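## Task

Take the white shorts from the laundry heap and set them down, separate from every other garment, on the table half belonging to right_arm. All remaining garments must stay on the half the heap occupies, and nothing may end up on the floor or draped over a table edge. Dropping or tossing clothes is allowed. The result only counts if it holds without the robot, so open the gripper and pull away before finishing.

## Robot and tools

Robot: two arms, left_arm and right_arm, each ending in a two-finger parallel gripper. The names are not image sides. Positions in results use one shared frame: the origin sits at table-top height, midway between the arms and roughly 5-10 cm behind the near table edge; +x points away across the table, +z up, and +y toward left_arm. So left_arm's half of the table is +y and right_arm's half is -y. Each gripper also has its own axes: fingers extend along its +z and close along its y.

Row layout (used by execute_actions and move): one flat list of 14 numbers, each in [-1, 1], covering both arms even if one stays still: left dx, dy, dz, rx, ry, rz, opening, then right dx, dy, dz, rx, ry, rz, opening. The first six per arm are an offset, not a pose, expressed in that gripper's own axes and measured from the gripper pose printed in the most recent result showing it (before any such result in a scene, and for the second or later call within one reply, from where the arm is when the call starts). Scale: 1.0 equals 0.6 m of travel or 180 degrees of turn; rx, ry, rz form a single rotation vector. Opening is absolute, not an offset: +1 fully open (0.087 m), -1 closed. All-zero offsets do not mean stay put; they pull the arm back to the base pose. To keep an arm still, send the offset back to where it should be in the first call of a reply and zeros afterwards, with the wanted opening.

execute_actions: argument actions is a list with zero or one item; optional pictures (boolean) requests camera images. An empty list just reports the state, with pictures. An item with rows (1-15 rows) and steps (3-15, default 15) drives the arms; each step lasts 1/30 s, one row per step, the last row repeating. Every row counts from the same base pose, not from the row before it. An item with only steps (up to 300) is a wait counted from the previous result.

move: target is one 14-number row as above; speed is top path speed in m/s, 0.002 to 0.5 (default 0.25), with turning capped at twice that in rad/s. Both grippers travel straight lines that finish together, lasting 0.5-10 s (cut off at 10 s). Openings are applied at the start. There is no obstacle avoidance, and grippers can lag, drift or overshoot speed near full reach. The result adds a move: line giving the ending (done, off_target, moving, held, fault), the limits that acted (paced: the sent pose was clipped; held: some steps were blocked, after which the arm may lurch faster), and each gripper's remaining distance to its target. Pictures come with it.

wait: seconds, 0 to 10; sends nothing new.

zoom_image: camera (cam_head_left, cam_head_right, cam_high, cam_low, cam_left_wrist, cam_right_wrist, all 504x504) and region [x0, y0, x1, y1] in pixels from the top-left, at most 504 by 504.

finished_scene: scene (1 or 2) ends that scene for good; its result reports success and gives the next scene's task. Replying with no tool call ends everything.

Motion limits: each step, the commanded pose is clamped to within 70 mm and 16 degrees of the measured pose, so distant targets need several actions; after an action an arm goes no further than its last clamped pose. Friction can leave a gripper up to about 31 mm off, and very small commands may do nothing. Position is favoured over orientation when both cannot be met. The simulation keeps running while replies are composed, and the last 3 steps of each action run after its result is taken.

Result lines: the state line gives each gripper's position (m) and quaternion (wxyz); printed positions can be slightly wrong at long reach. grip_measured is finger opening on the command scale (the final Joint positions entry is opening in metres; readings may be about 1 mm off). To hold something, command roughly 0.02 below grip_measured; pads push up to about 20 N. Hand target shows where the controller is currently driving each gripper. A pose unreachable line and HELD markers mean a clearance check altered or blocked commands. FAULT lines report arm stops. Joint torques are noisy and offset. Joint ranges (rad): waist -2.618 to 3.054, shoulder 0 to 3.142, elbow 0 to 3.142, wrist pitch and yaw -1.571 to 1.571, wrist roll -2.094 to 2.094.

Avoid: the bar and plate near the arm bases, which stand up to about 3 cm above the table and give no warning; arms striking or shoving each other; fast or deep presses into the table or cloth; fast hard finger closes; leaving garments on the floor or hanging off an edge. Holding loads heats motors: MOTOR HOT appears at 75 C, the arm stops at 90 C, and at 100 C it goes limp and falls. Finish with the gripper open and moved away from the shorts.

Each tool is called after "Request:" as a command line: name --argument value for each argument, lists and objects as JSON in quotes; but a table of rows of numbers goes row by row, as --pt "numbers of a row", without its own name.

## Session

Request:
execute_actions --actions '[]'

Scene clock: 0.00 s of 6000.00 s.
left_arm: end_effector_position=(+0.3816, +0.3584, +0.3327) grip_measured=+0.981 end_effector_quat_wxyz=(+0.693, -0.030, +0.720, +0.014) | right_arm: end_effector_position=(+0.3947, -0.2701, +0.3386) grip_measured=+1.000 end_effector_quat_wxyz=(+0.696, -0.006, +0.717, +0.040)
Joint positions: left_arm=[ 0.009  1.031  1.035 -0.017 -0.004 -0.016  0.087] | right_arm=[-0.009  1.033  1.045 -0.011 -0.005  0.008  0.087]
Joint velocities: left_arm=[-0.012 -0.002  0.002 -0.007 -0.022  0.051 -0.   ] | right_arm=[-0.017  0.002 -0.017 -0.022 -0.022 -0.022  0.   ]
Joint torques (N m, as the arm reports them, + toward a larger angle): no reading
Motor temperatures (°C, as the motors report them): left_arm=[27 27 28 28 28 27] | right_arm=[26 28 25 27 28 26]
Hand target (left_arm): +0.382, +0.358, +0.333; +0.693, -0.030, +0.720, +0.014
Hand target (right_arm): +0.395, -0.270, +0.339; +0.696, -0.006, +0.717, +0.040

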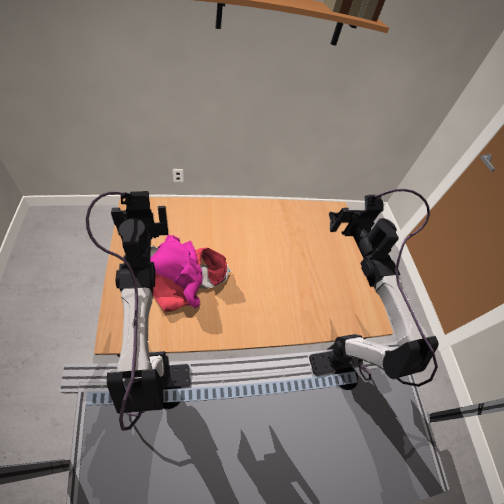

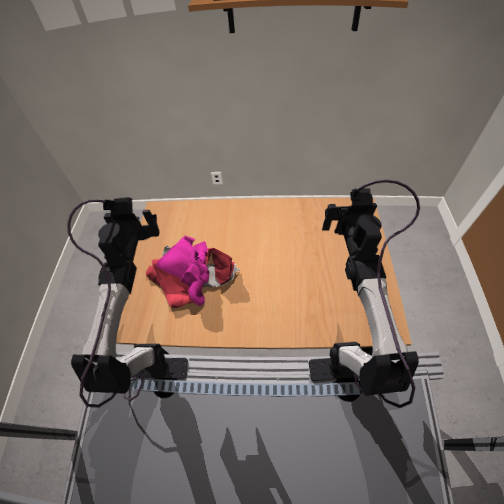

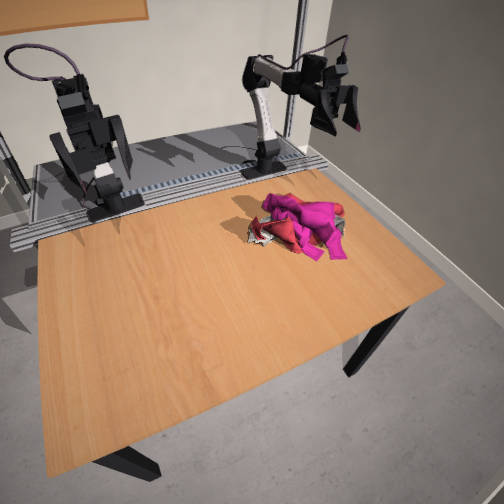

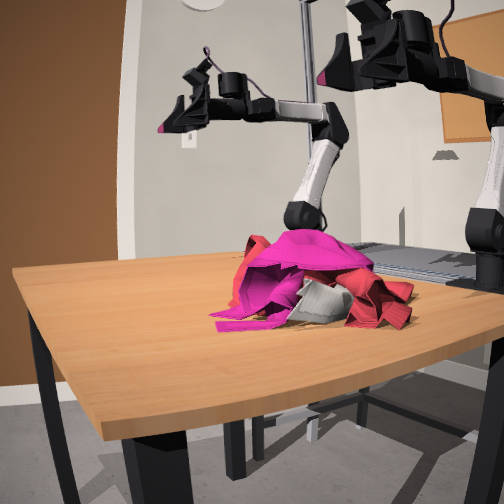

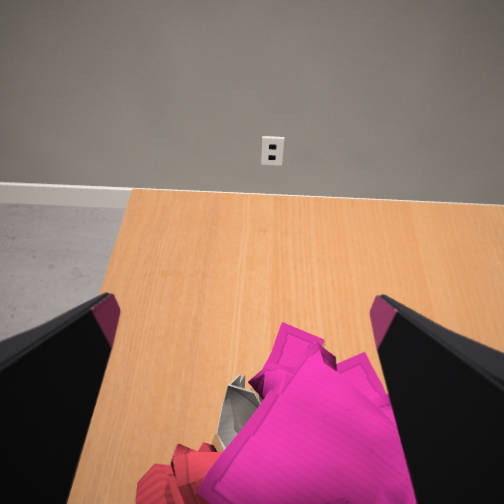

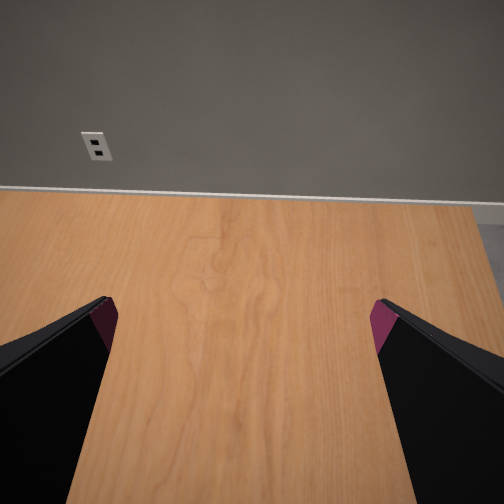

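Request:
zoom_image --camera "cam_head_right" --region '[130, 210, 270, 330]'

Request:
zoom_image --camera "cam_high" --region '[220, 170, 370, 280]'

Region (130, 210, 270, 330) of cam_head_right's 504x504 image, scaled by 3.600, with more detail than that image has; it fills the top 432 rows of this view, and the rest is white.

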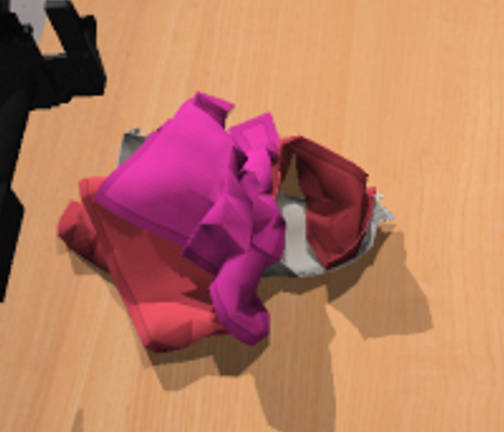

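Region (220, 170, 370, 280) of cam_high's 504x504 image, scaled by 3.360, with more detail than that image has; it fills the top 370 rows of this view, and the rest is white.

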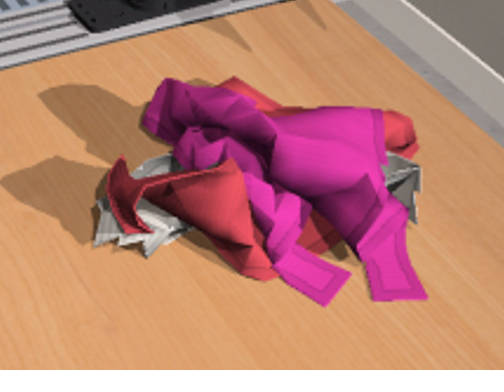

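Request:
move --target '[0.13,-0.23,-0.08,0,0.48,0,1,0,0,0,0,0,0,1]' --speed 0.4

Scene clock: 2.90 s of 6000.00 s.
left_arm: end_effector_position=(+0.3390, +0.2196, +0.2733) grip_measured=+0.981 end_effector_quat_wxyz=(+0.214, -0.034, +0.974, -0.064) | right_arm: end_effector_position=(+0.3947, -0.2701, +0.3386) grip_measured=+1.000 end_effector_quat_wxyz=(+0.696, -0.006, +0.717, +0.040)
Joint positions: left_arm=[-0.358  1.826  2.305 -1.576 -0.036 -0.368  0.087] | right_arm=[-0.009  1.033  1.045 -0.011 -0.005  0.008  0.087]
Joint velocities: left_arm=[ 0.002 -0.022  0.002  0.022  0.066  0.037  0.   ] | right_arm=[ 0.007 -0.002  0.012 -0.051  0.081 -0.051  0.   ]
Joint torques (N m, as the arm reports them, + toward a larger angle): left_arm=[ 0.59 -7.25  3.92  0.89  0.04  0.02] | right_arm=[ 0.13 -2.35  9.09  1.84 -0.04 -0.01]
Motor temperatures (°C, as the motors report them): left_arm=[27 27 29 28 28 27] | right_arm=[26 28 26 28 28 26]
Hand target (left_arm): +0.337, +0.220, +0.262; +0.189, -0.038, +0.979, -0.061
Hand target (right_arm): +0.395, -0.270, +0.339; +0.696, -0.006, +0.717, +0.040
Off the commanded pose (left_arm): 0.014 m, 24 deg; orientation clipped at the last step of the last action.
Off the commanded pose (right_arm): 0.000 m, 0 deg.
joint sent to its limit (left arm) — the command would take joint 4 (wrist pitch) past its lower limit, so that joint was sent only as far as its limit.
Kept back: nothing.
move: off_target (left_arm); limits=paced

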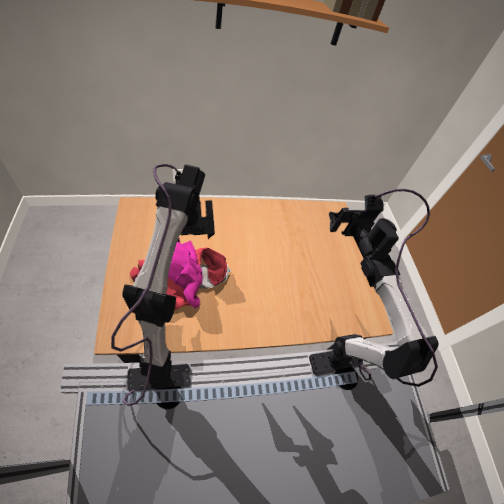

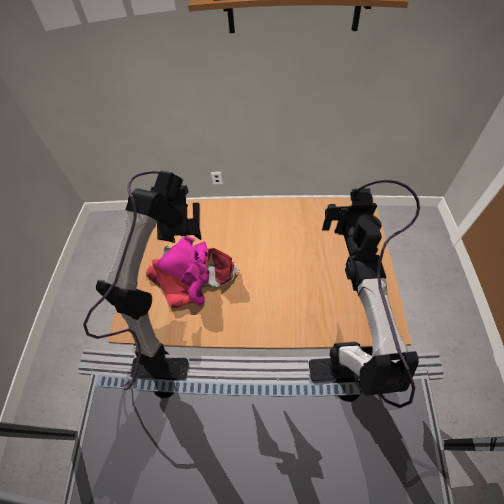

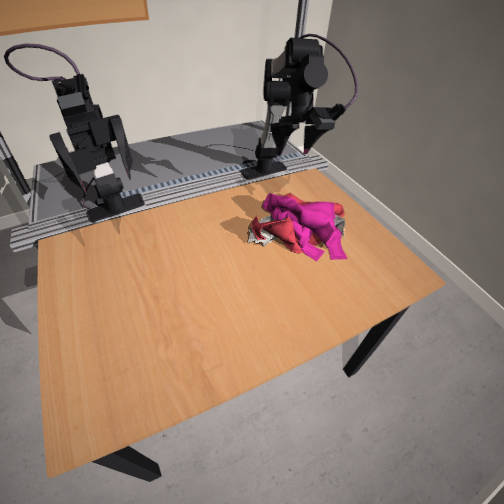

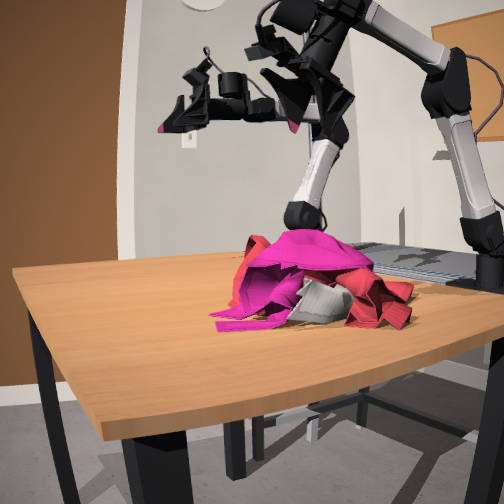

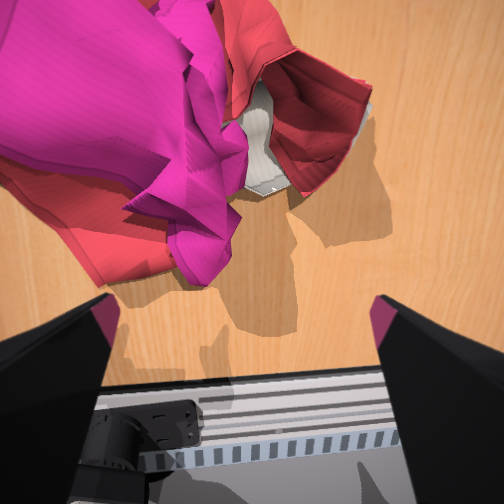

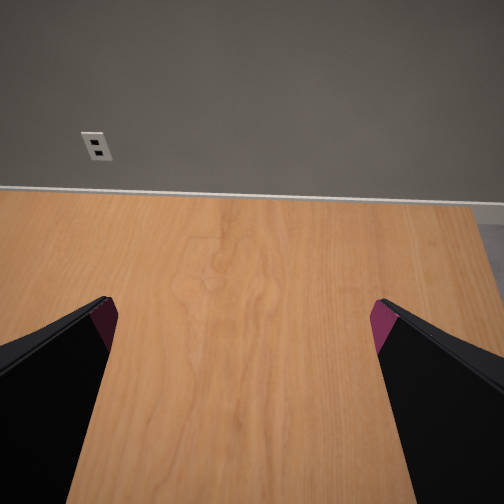

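Request:
move --target '[0.07,-0.03,0.22,0,0.1,0,1,0,0,0,0,0,0,1]' --speed 0.3

Scene clock: 4.20 s of 6000.00 s.
left_arm: end_effector_position=(+0.3610, +0.1884, +0.1399) grip_measured=+0.981 end_effector_quat_wxyz=(+0.056, -0.026, +0.996, -0.059) | right_arm: end_effector_position=(+0.3947, -0.2701, +0.3386) grip_measured=+1.000 end_effector_quat_wxyz=(+0.696, -0.006, +0.717, +0.040)
Joint positions: left_arm=[-0.369  2.053  2.077 -1.425  0.059 -0.377  0.087] | right_arm=[-0.009  1.033  1.045 -0.011 -0.005  0.008  0.087]
Joint velocities: left_arm=[-0.002 -0.012  0.002 -0.022  0.066  0.022 -0.   ] | right_arm=[-0.002  0.007  0.002  0.066 -0.066  0.022  0.   ]
Joint torques (N m, as the arm reports them, + toward a larger angle): left_arm=[ -1.   -12.22   5.95   0.67   0.1    0.01] | right_arm=[ 0.12 -2.33  9.12  1.83 -0.06 -0.01]
Motor temperatures (°C, as the motors report them): left_arm=[27 27 29 28 28 27] | right_arm=[26 28 26 28 28 26]
Hand target (left_arm): +0.359, +0.183, +0.142; +0.059, -0.024, +0.996, -0.065
Hand target (right_arm): +0.395, -0.270, +0.339; +0.696, -0.006, +0.717, +0.040
Off the commanded pose (left_arm): 0.006 m, 1 deg.
Off the commanded pose (right_arm): 0.000 m, 0 deg.
Kept back: nothing.
move: done

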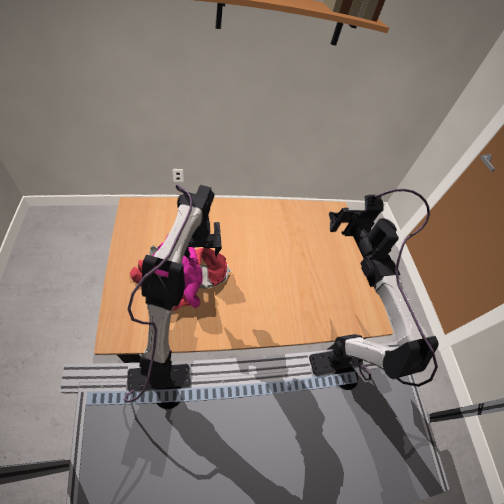

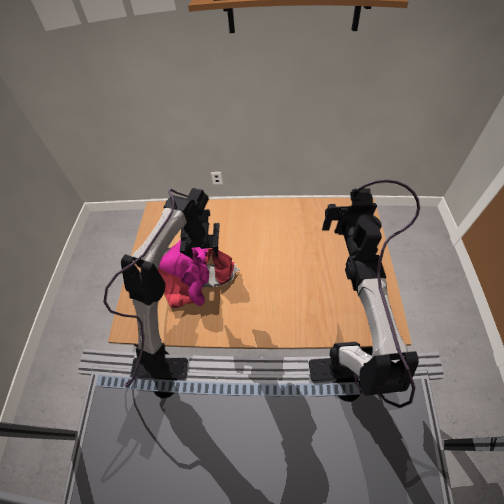

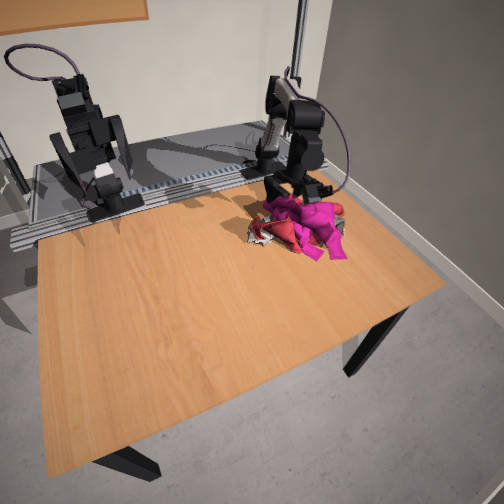

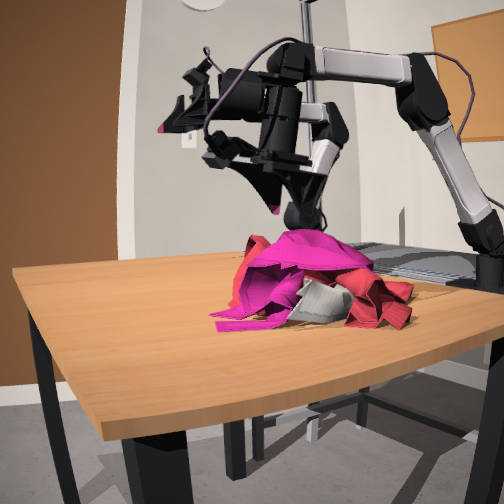

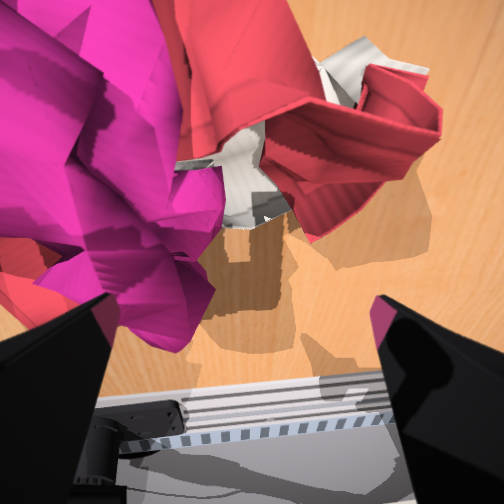

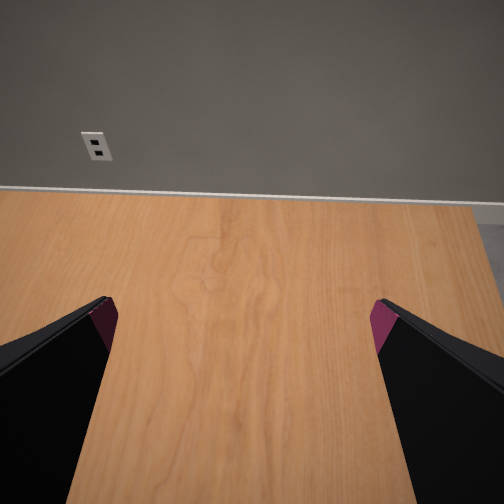

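Request:
move --target '[0,0,0.12,0,0,0,-0.3,0,0,0,0,0,0,1]' --speed 0.15

Scene clock: 5.60 s of 6000.00 s.
left_arm: end_effector_position=(+0.3742, +0.1826, +0.0749) grip_measured=-0.300 end_effector_quat_wxyz=(+0.062, -0.029, +0.996, -0.062) | right_arm: end_effector_position=(+0.3947, -0.2701, +0.3386) grip_measured=+1.000 end_effector_quat_wxyz=(+0.696, -0.006, +0.717, +0.040)
Joint positions: left_arm=[-0.369  2.07   1.842 -1.16   0.06  -0.382  0.031] | right_arm=[-0.009  1.033  1.045 -0.011 -0.005  0.008  0.087]
Joint velocities: left_arm=[ 0.007 -0.007 -0.002  0.081 -0.022 -0.037  0.   ] | right_arm=[ 0.012  0.012 -0.002  0.007 -0.007 -0.022  0.   ]
Joint torques (N m, as the arm reports them, + toward a larger angle): left_arm=[ -1.06 -11.5    5.35   0.62  -0.03  -0.01] | right_arm=[ 0.12 -2.32  9.1   1.85 -0.04  0.  ]
Motor temperatures (°C, as the motors report them): left_arm=[27 28 29 28 28 27] | right_arm=[26 28 26 28 28 26]
Hand target (left_arm): +0.370, +0.180, +0.069; +0.056, -0.026, +0.996, -0.059
Hand target (right_arm): +0.395, -0.270, +0.339; +0.696, -0.006, +0.717, +0.040
Off the commanded pose (left_arm): 0.008 m, 1 deg.
Off the commanded pose (right_arm): 0.000 m, 0 deg.
Kept back: nothing.
move: done

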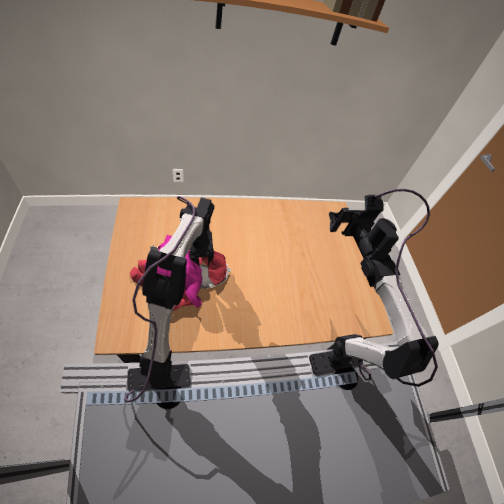

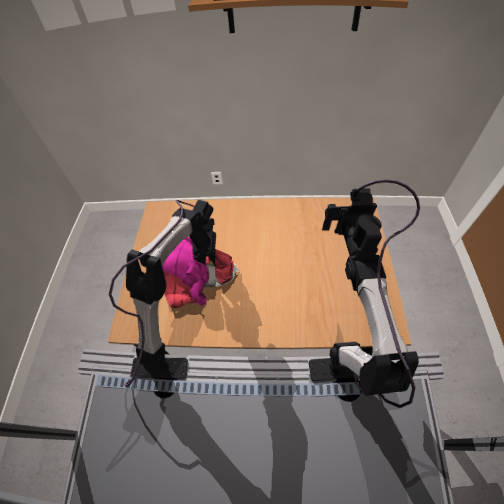

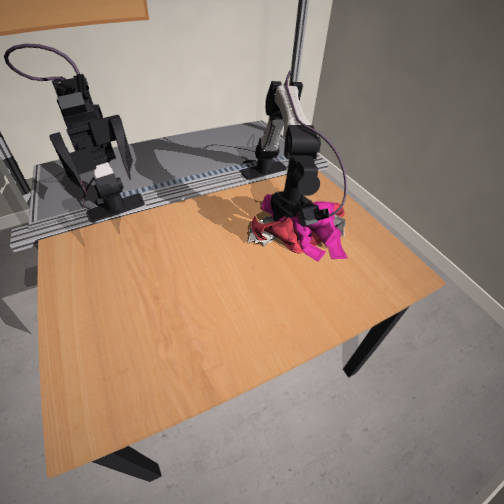

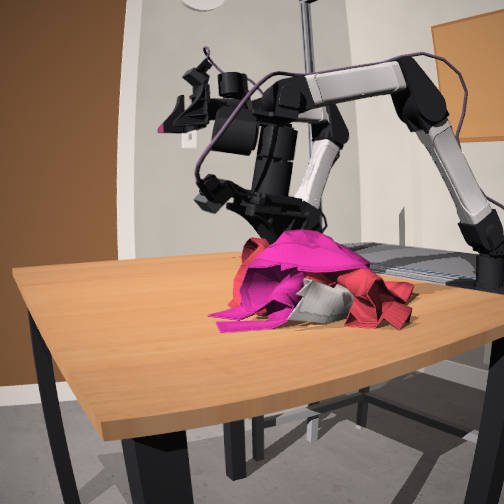

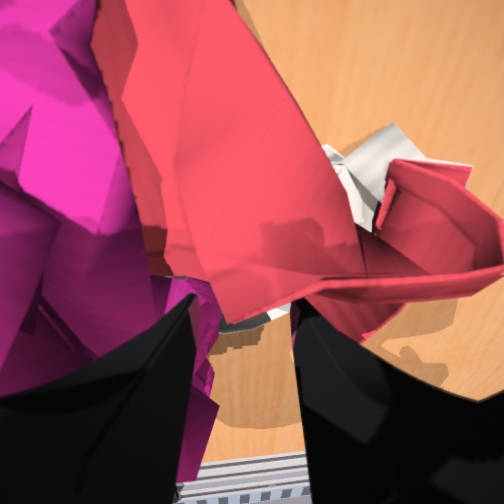

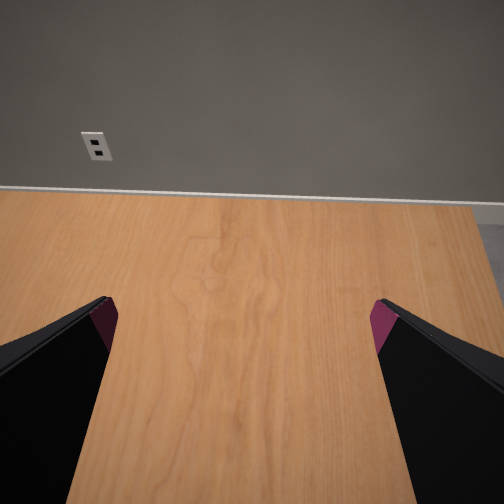

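Request:
move --target '[0.095,-0.01,0.0,0,0,0,-0.3,0,0,0,0,0,0,1]' --speed 0.15

Scene clock: 6.80 s of 6000.00 s.
left_arm: end_effector_position=(+0.3214, +0.1745, +0.0671) grip_measured=-0.300 end_effector_quat_wxyz=(+0.059, -0.028, +0.996, -0.063) | right_arm: end_effector_position=(+0.3947, -0.2701, +0.3386) grip_measured=+1.000 end_effector_quat_wxyz=(+0.696, -0.006, +0.717, +0.040)
Joint positions: left_arm=[-0.433  1.887  1.546 -1.048  0.052 -0.445  0.031] | right_arm=[-0.009  1.033  1.045 -0.011 -0.005  0.008  0.087]
Joint velocities: left_arm=[-0.007  0.007  0.002 -0.007 -0.007 -0.022 -0.001] | right_arm=[-0.007 -0.012 -0.007 -0.022 -0.022 -0.095  0.   ]
Joint torques (N m, as the arm reports them, + toward a larger angle): left_arm=[ -0.6  -11.43   5.09   0.66  -0.07   0.  ] | right_arm=[ 0.11 -2.33  9.12  1.84 -0.04 -0.01]
Motor temperatures (°C, as the motors report them): left_arm=[27 28 29 28 28 27] | right_arm=[26 28 26 29 28 26]
Hand target (left_arm): +0.318, +0.174, +0.067; +0.062, -0.028, +0.996, -0.061
Hand target (right_arm): +0.395, -0.270, +0.339; +0.696, -0.006, +0.717, +0.040
Off the commanded pose (left_arm): 0.004 m, 0 deg.
Off the commanded pose (right_arm): 0.000 m, 0 deg.
Kept back: nothing.
move: done

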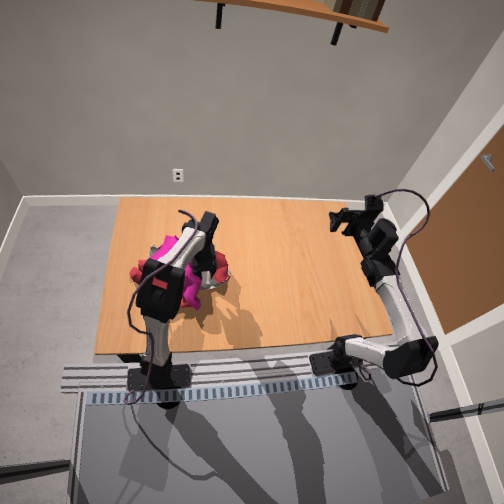

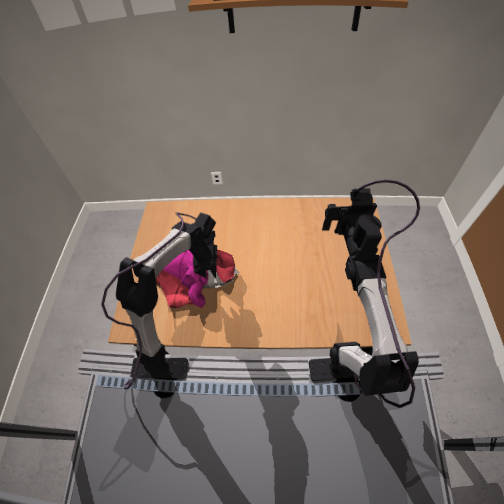

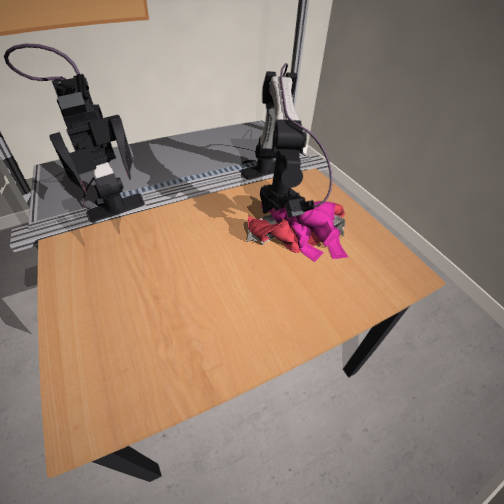

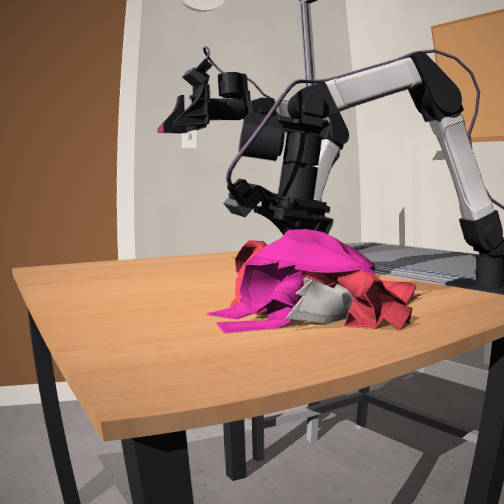

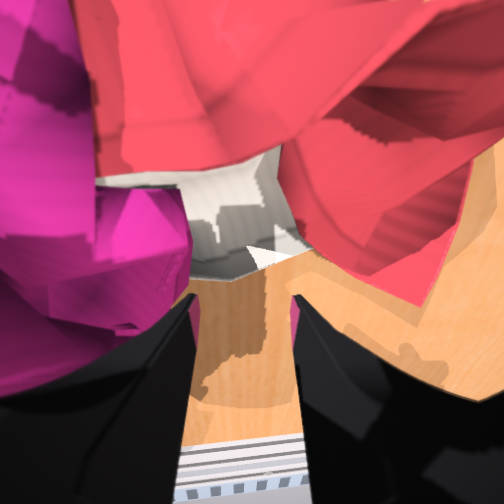

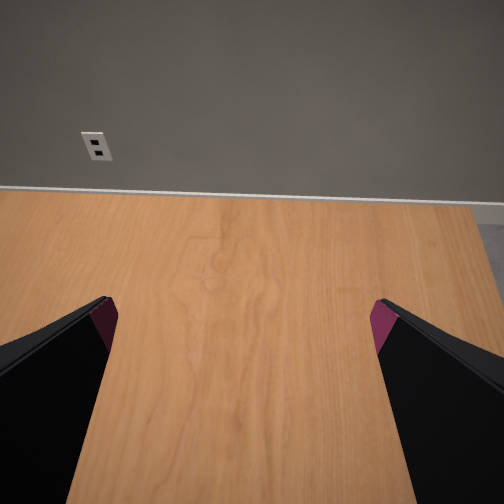

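Request:
move --target '[0.005,0,0.095,0,0,0,-0.3,0,0,0,0,0,0,1]' --speed 0.1

Request:
move --target '[0,0,0,0,0,0,-1,0,0,0,0,0,0,1]'

Request:
move --target '[0.05,-0.08,-0.2,0,0,0,-1,0,0,0,0,0,0,1]' --speed 0.15

Scene clock: 8.13 s of 6000.00 s.
left_arm: end_effector_position=(+0.3316, +0.1694, +0.0175) grip_measured=-0.300 end_effector_quat_wxyz=(+0.065, -0.031, +0.995, -0.066) | right_arm: end_effector_position=(+0.3947, -0.2701, +0.3386) grip_measured=+1.000 end_effector_quat_wxyz=(+0.696, -0.006, +0.717, +0.040)
Joint positions: left_arm=[-0.433  1.956  1.44  -0.859  0.052 -0.451  0.031] | right_arm=[-0.009  1.033  1.045 -0.011 -0.005  0.008  0.087]
Joint velocities: left_arm=[ 0.012 -0.012  0.007  0.007 -0.081 -0.037 -0.001] | right_arm=[ 0.002  0.012 -0.002 -0.007 -0.007  0.051  0.   ]
Joint torques (N m, as the arm reports them, + toward a larger angle): left_arm=[ -1.17 -10.09   5.26   0.69  -0.06   0.  ] | right_arm=[ 0.12 -2.28  9.12  1.83 -0.05 -0.02]
Motor temperatures (°C, as the motors report them): left_arm=[27 29 29 28 28 27] | right_arm=[26 28 27 29 28 26]
Hand target (left_arm): +0.326, +0.167, +0.011; +0.059, -0.028, +0.996, -0.063
Hand target (right_arm): +0.395, -0.270, +0.339; +0.696, -0.006, +0.717, +0.040
Off the commanded pose (left_arm): 0.010 m, 1 deg.
Off the commanded pose (right_arm): 0.000 m, 0 deg.
Kept back: nothing.
move: done

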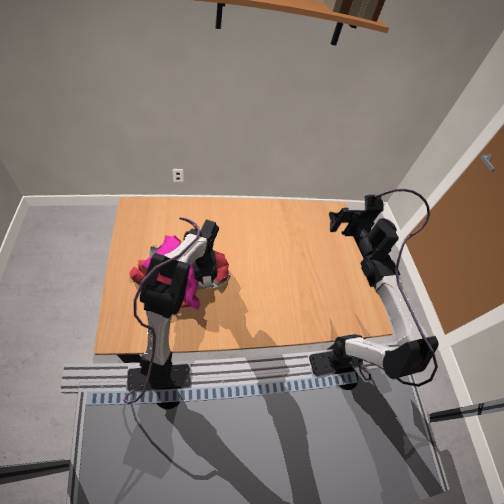

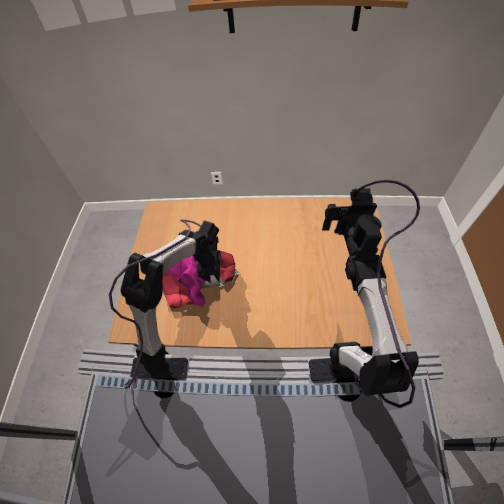

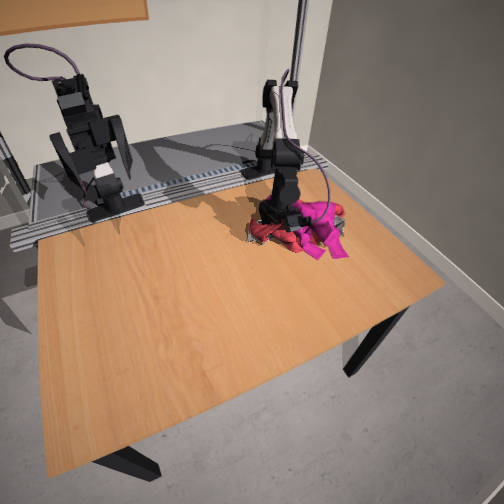

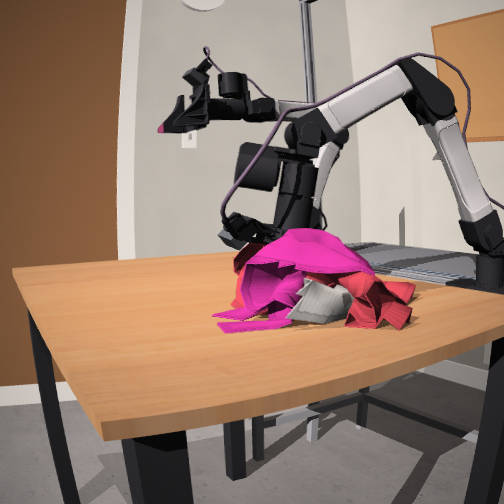

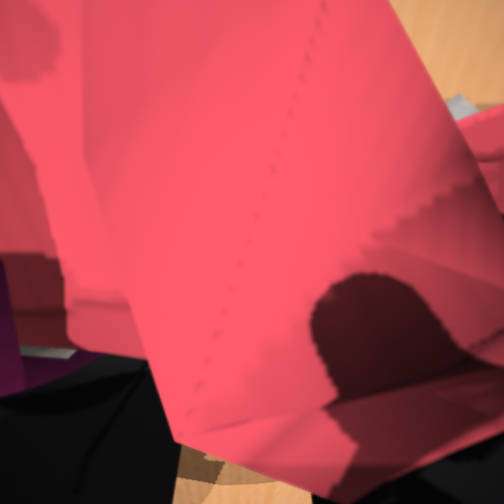

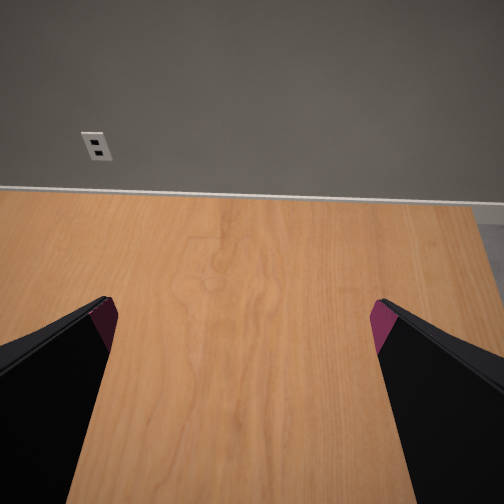

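Scene clock: 8.63 s of 6000.00 s.
left_arm: end_effector_position=(+0.3316, +0.1694, +0.0175) grip_measured=-1.000 end_effector_quat_wxyz=(+0.065, -0.031, +0.995, -0.066) | right_arm: end_effector_position=(+0.3947, -0.2701, +0.3386) grip_measured=+1.000 end_effector_quat_wxyz=(+0.696, -0.006, +0.717, +0.040)
Joint positions: left_arm=[-0.433  1.956  1.44  -0.859  0.052 -0.451  0.   ] | right_arm=[-0.009  1.033  1.045 -0.011 -0.005  0.008  0.087]
Joint velocities: left_arm=[-0.017 -0.017 -0.012 -0.007 -0.022 -0.022  0.   ] | right_arm=[-0.012 -0.007  0.002  0.007  0.022 -0.022  0.   ]
Joint torques (N m, as the arm reports them, + toward a larger angle): left_arm=[  0.04 -10.69   6.88   0.65  -0.03   0.09] | right_arm=[ 0.12 -2.36  9.06  1.84 -0.05  0.  ]
Motor temperatures (°C, as the motors report them): left_arm=[27 29 29 28 28 27] | right_arm=[26 28 27 29 28 26]
Hand target (left_arm): +0.332, +0.169, +0.017; +0.065, -0.031, +0.995, -0.066
Hand target (right_arm): +0.395, -0.270, +0.339; +0.696, -0.006, +0.717, +0.040
Off the commanded pose (left_arm): 0.000 m, 0 deg.
Off the commanded pose (right_arm): 0.000 m, 0 deg.
Kept back: nothing.
move: done

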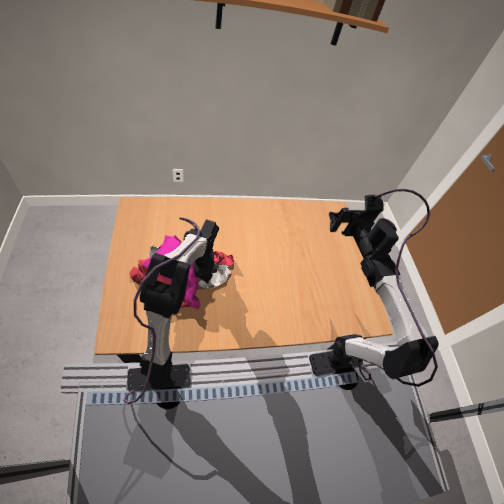

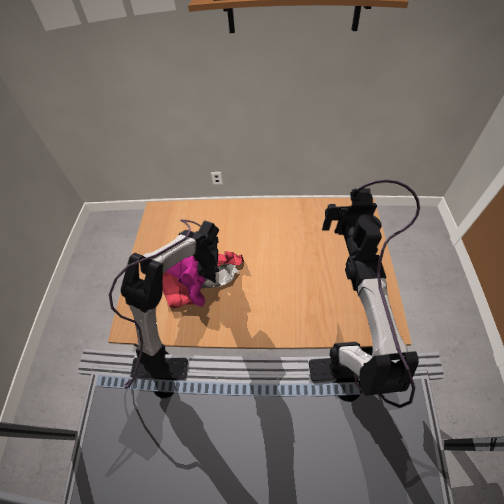

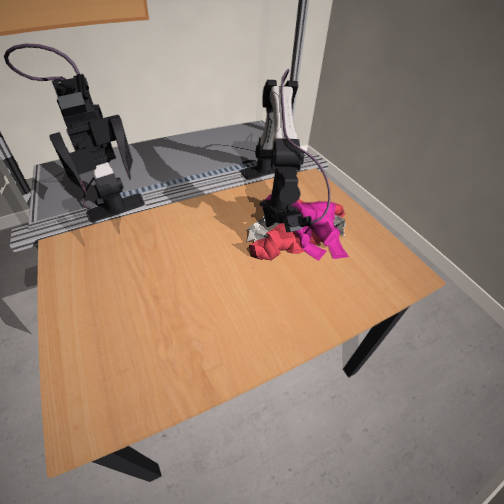

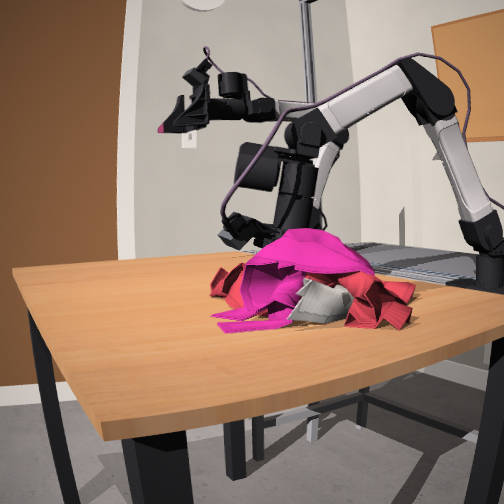

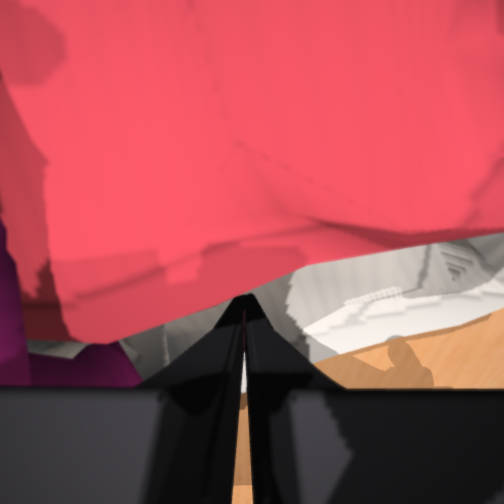

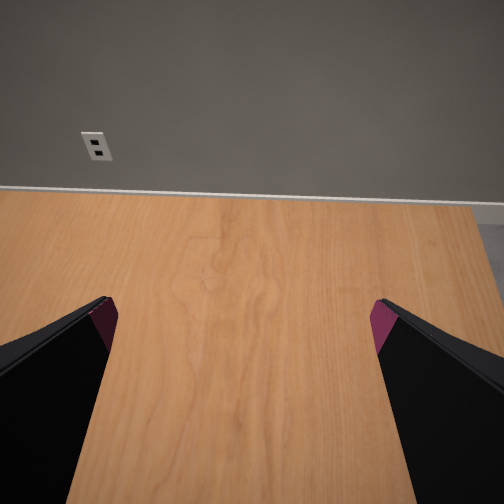

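Scene clock: 10.17 s of 6000.00 s.
left_arm: end_effector_position=(+0.2863, +0.1398, +0.1290) grip_measured=-1.000 end_effector_quat_wxyz=(+0.058, -0.033, +0.996, -0.063) | right_arm: end_effector_position=(+0.3947, -0.2701, +0.3386) grip_measured=+1.000 end_effector_quat_wxyz=(+0.696, -0.006, +0.717, +0.040)
Joint positions: left_arm=[-0.565  1.817  1.697 -1.264  0.029 -0.583  0.   ] | right_arm=[-0.009  1.033  1.045 -0.011 -0.005  0.008  0.087]
Joint velocities: left_arm=[-0.017 -0.002  0.002  0.051  0.007 -0.007  0.   ] | right_arm=[ 0.012  0.017 -0.002 -0.007 -0.022 -0.037  0.   ]
Joint torques (N m, as the arm reports them, + toward a larger angle): left_arm=[ -0.79 -10.24   8.7    0.5   -0.12   0.  ] | right_arm=[ 0.12 -2.37  9.11  1.84 -0.04 -0.01]
Motor temperatures (°C, as the motors report them): left_arm=[27 29 29 28 28 27] | right_arm=[26 28 27 29 28 26]
Hand target (left_arm): +0.286, +0.138, +0.137; +0.066, -0.031, +0.995, -0.066
Hand target (right_arm): +0.395, -0.270, +0.339; +0.696, -0.006, +0.717, +0.040
Off the commanded pose (left_arm): 0.010 m, 1 deg.
Off the commanded pose (right_arm): 0.000 m, 0 deg.
Kept back: nothing.
move: done

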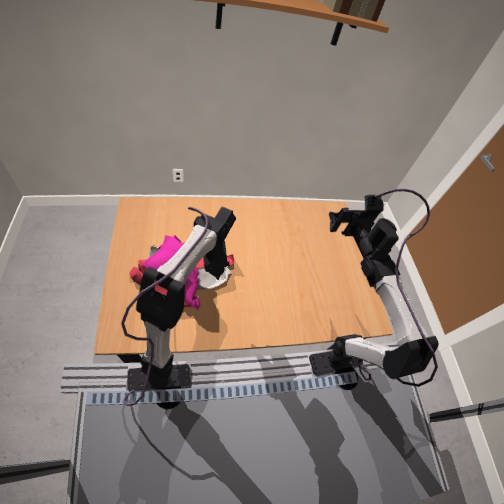

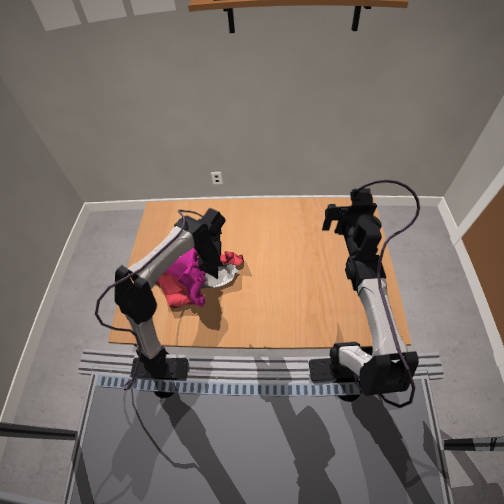

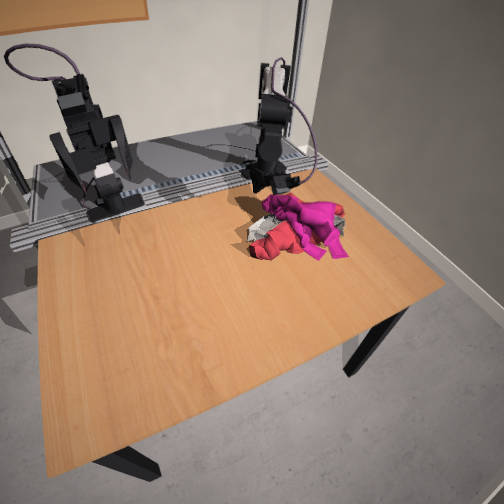

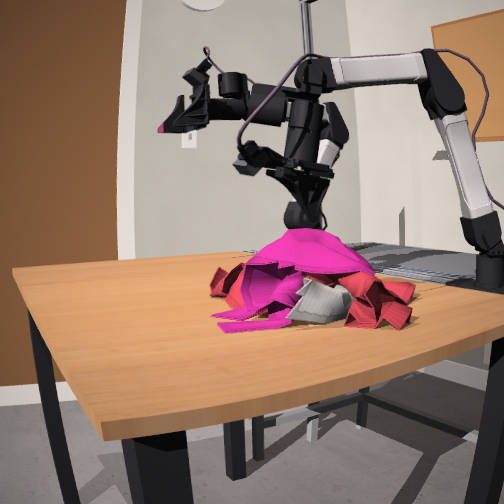

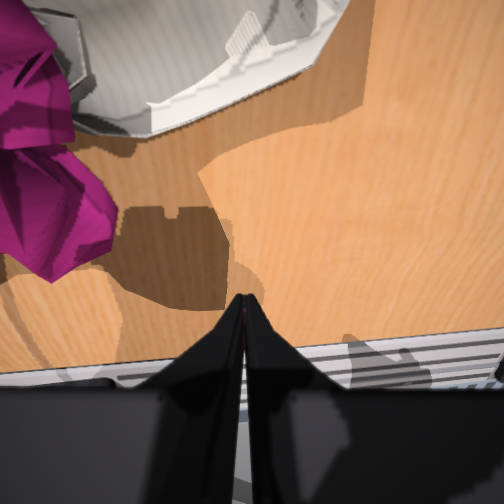

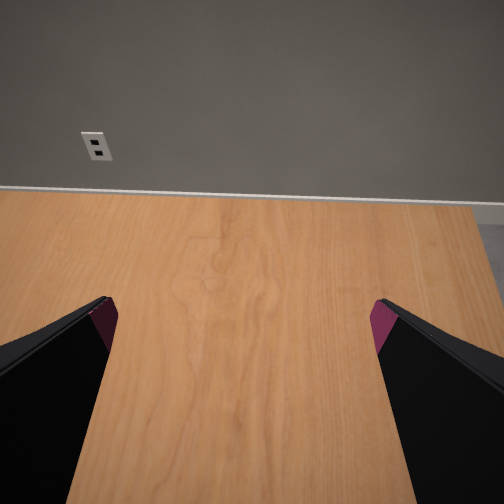

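Request:
move --target '[-0.095,-0.01,0.1,0,0,0,0.3,0,0,0,0,0,0,1]' --speed 0.15

Scene clock: 11.47 s of 6000.00 s.
left_arm: end_effector_position=(+0.3442, +0.1315, +0.0744) grip_measured=+0.300 end_effector_quat_wxyz=(+0.049, -0.034, +0.997, -0.054) | right_arm: end_effector_position=(+0.3947, -0.2701, +0.3386) grip_measured=+1.000 end_effector_quat_wxyz=(+0.696, -0.006, +0.717, +0.040)
Joint positions: left_arm=[-0.513  2.065  1.829 -1.176  0.031 -0.533  0.057] | right_arm=[-0.009  1.033  1.045 -0.011 -0.005  0.008  0.087]
Joint velocities: left_arm=[ 0.002  0.007  0.007  0.022 -0.022 -0.051  0.   ] | right_arm=[-0.017  0.002 -0.002 -0.022 -0.007  0.051  0.   ]
Joint torques (N m, as the arm reports them, + toward a larger angle): left_arm=[  0.4  -11.42   8.77   0.61   0.05   0.1 ] | right_arm=[ 0.1  -2.31  9.11  1.84 -0.04 -0.01]
Motor temperatures (°C, as the motors report them): left_arm=[27 29 30 28 28 27] | right_arm=[26 28 27 30 28 26]
Hand target (left_arm): +0.351, +0.129, +0.079; +0.058, -0.033, +0.996, -0.064
Hand target (right_arm): +0.395, -0.270, +0.339; +0.696, -0.006, +0.717, +0.040
Off the commanded pose (left_arm): 0.007 m, 2 deg.
Off the commanded pose (right_arm): 0.000 m, 0 deg.
Kept back: nothing.
move: done

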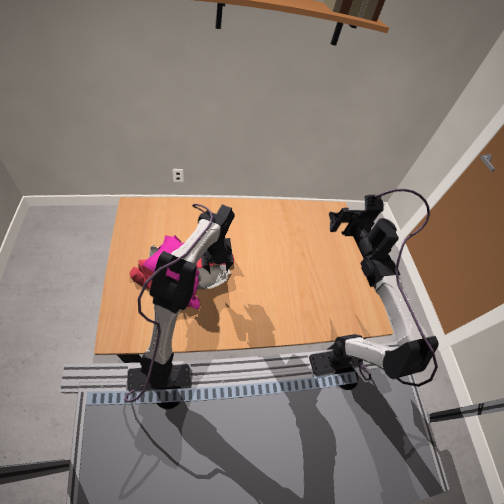

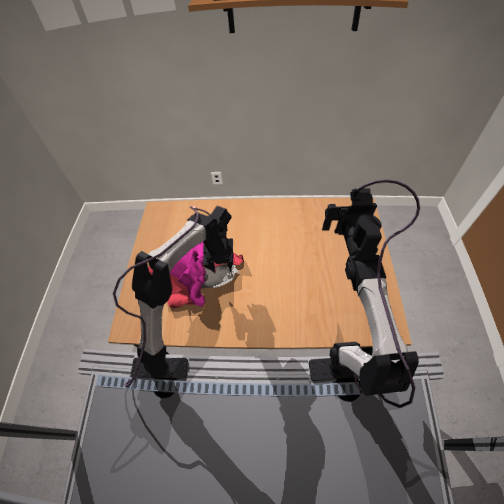

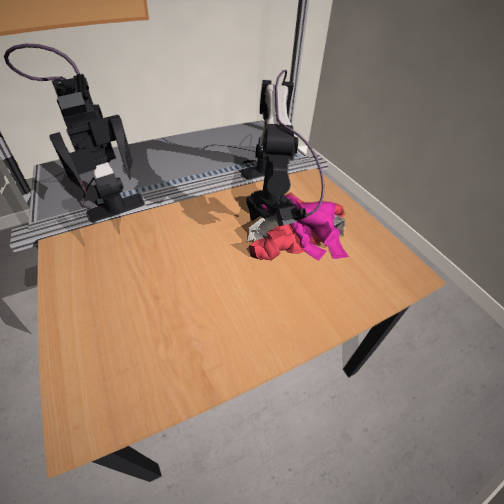

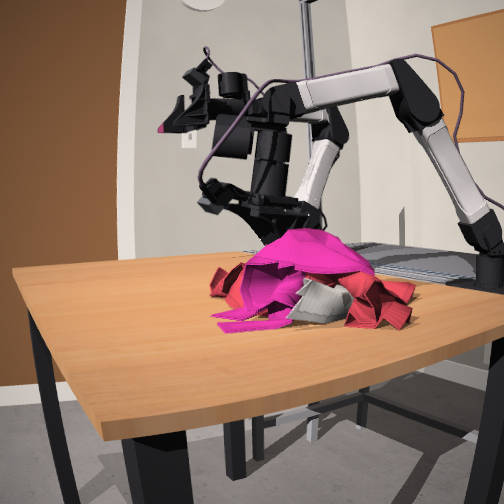

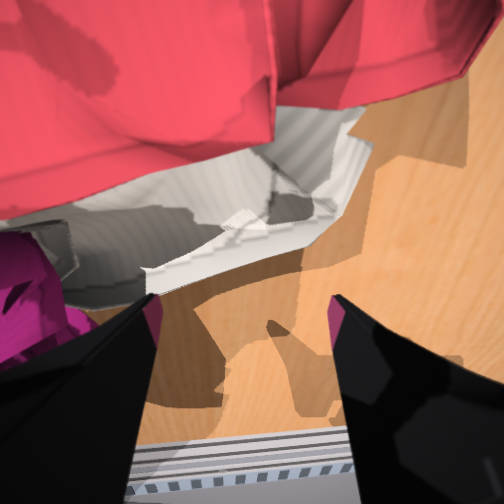

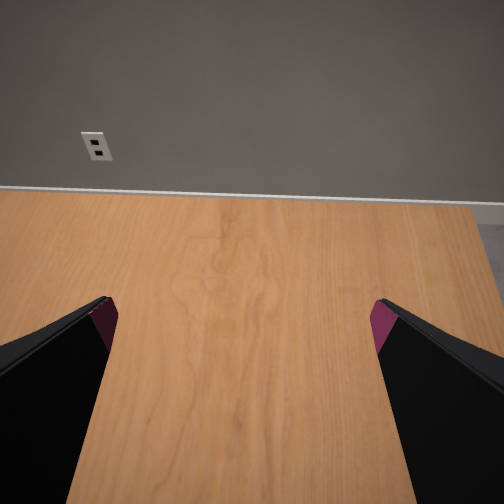

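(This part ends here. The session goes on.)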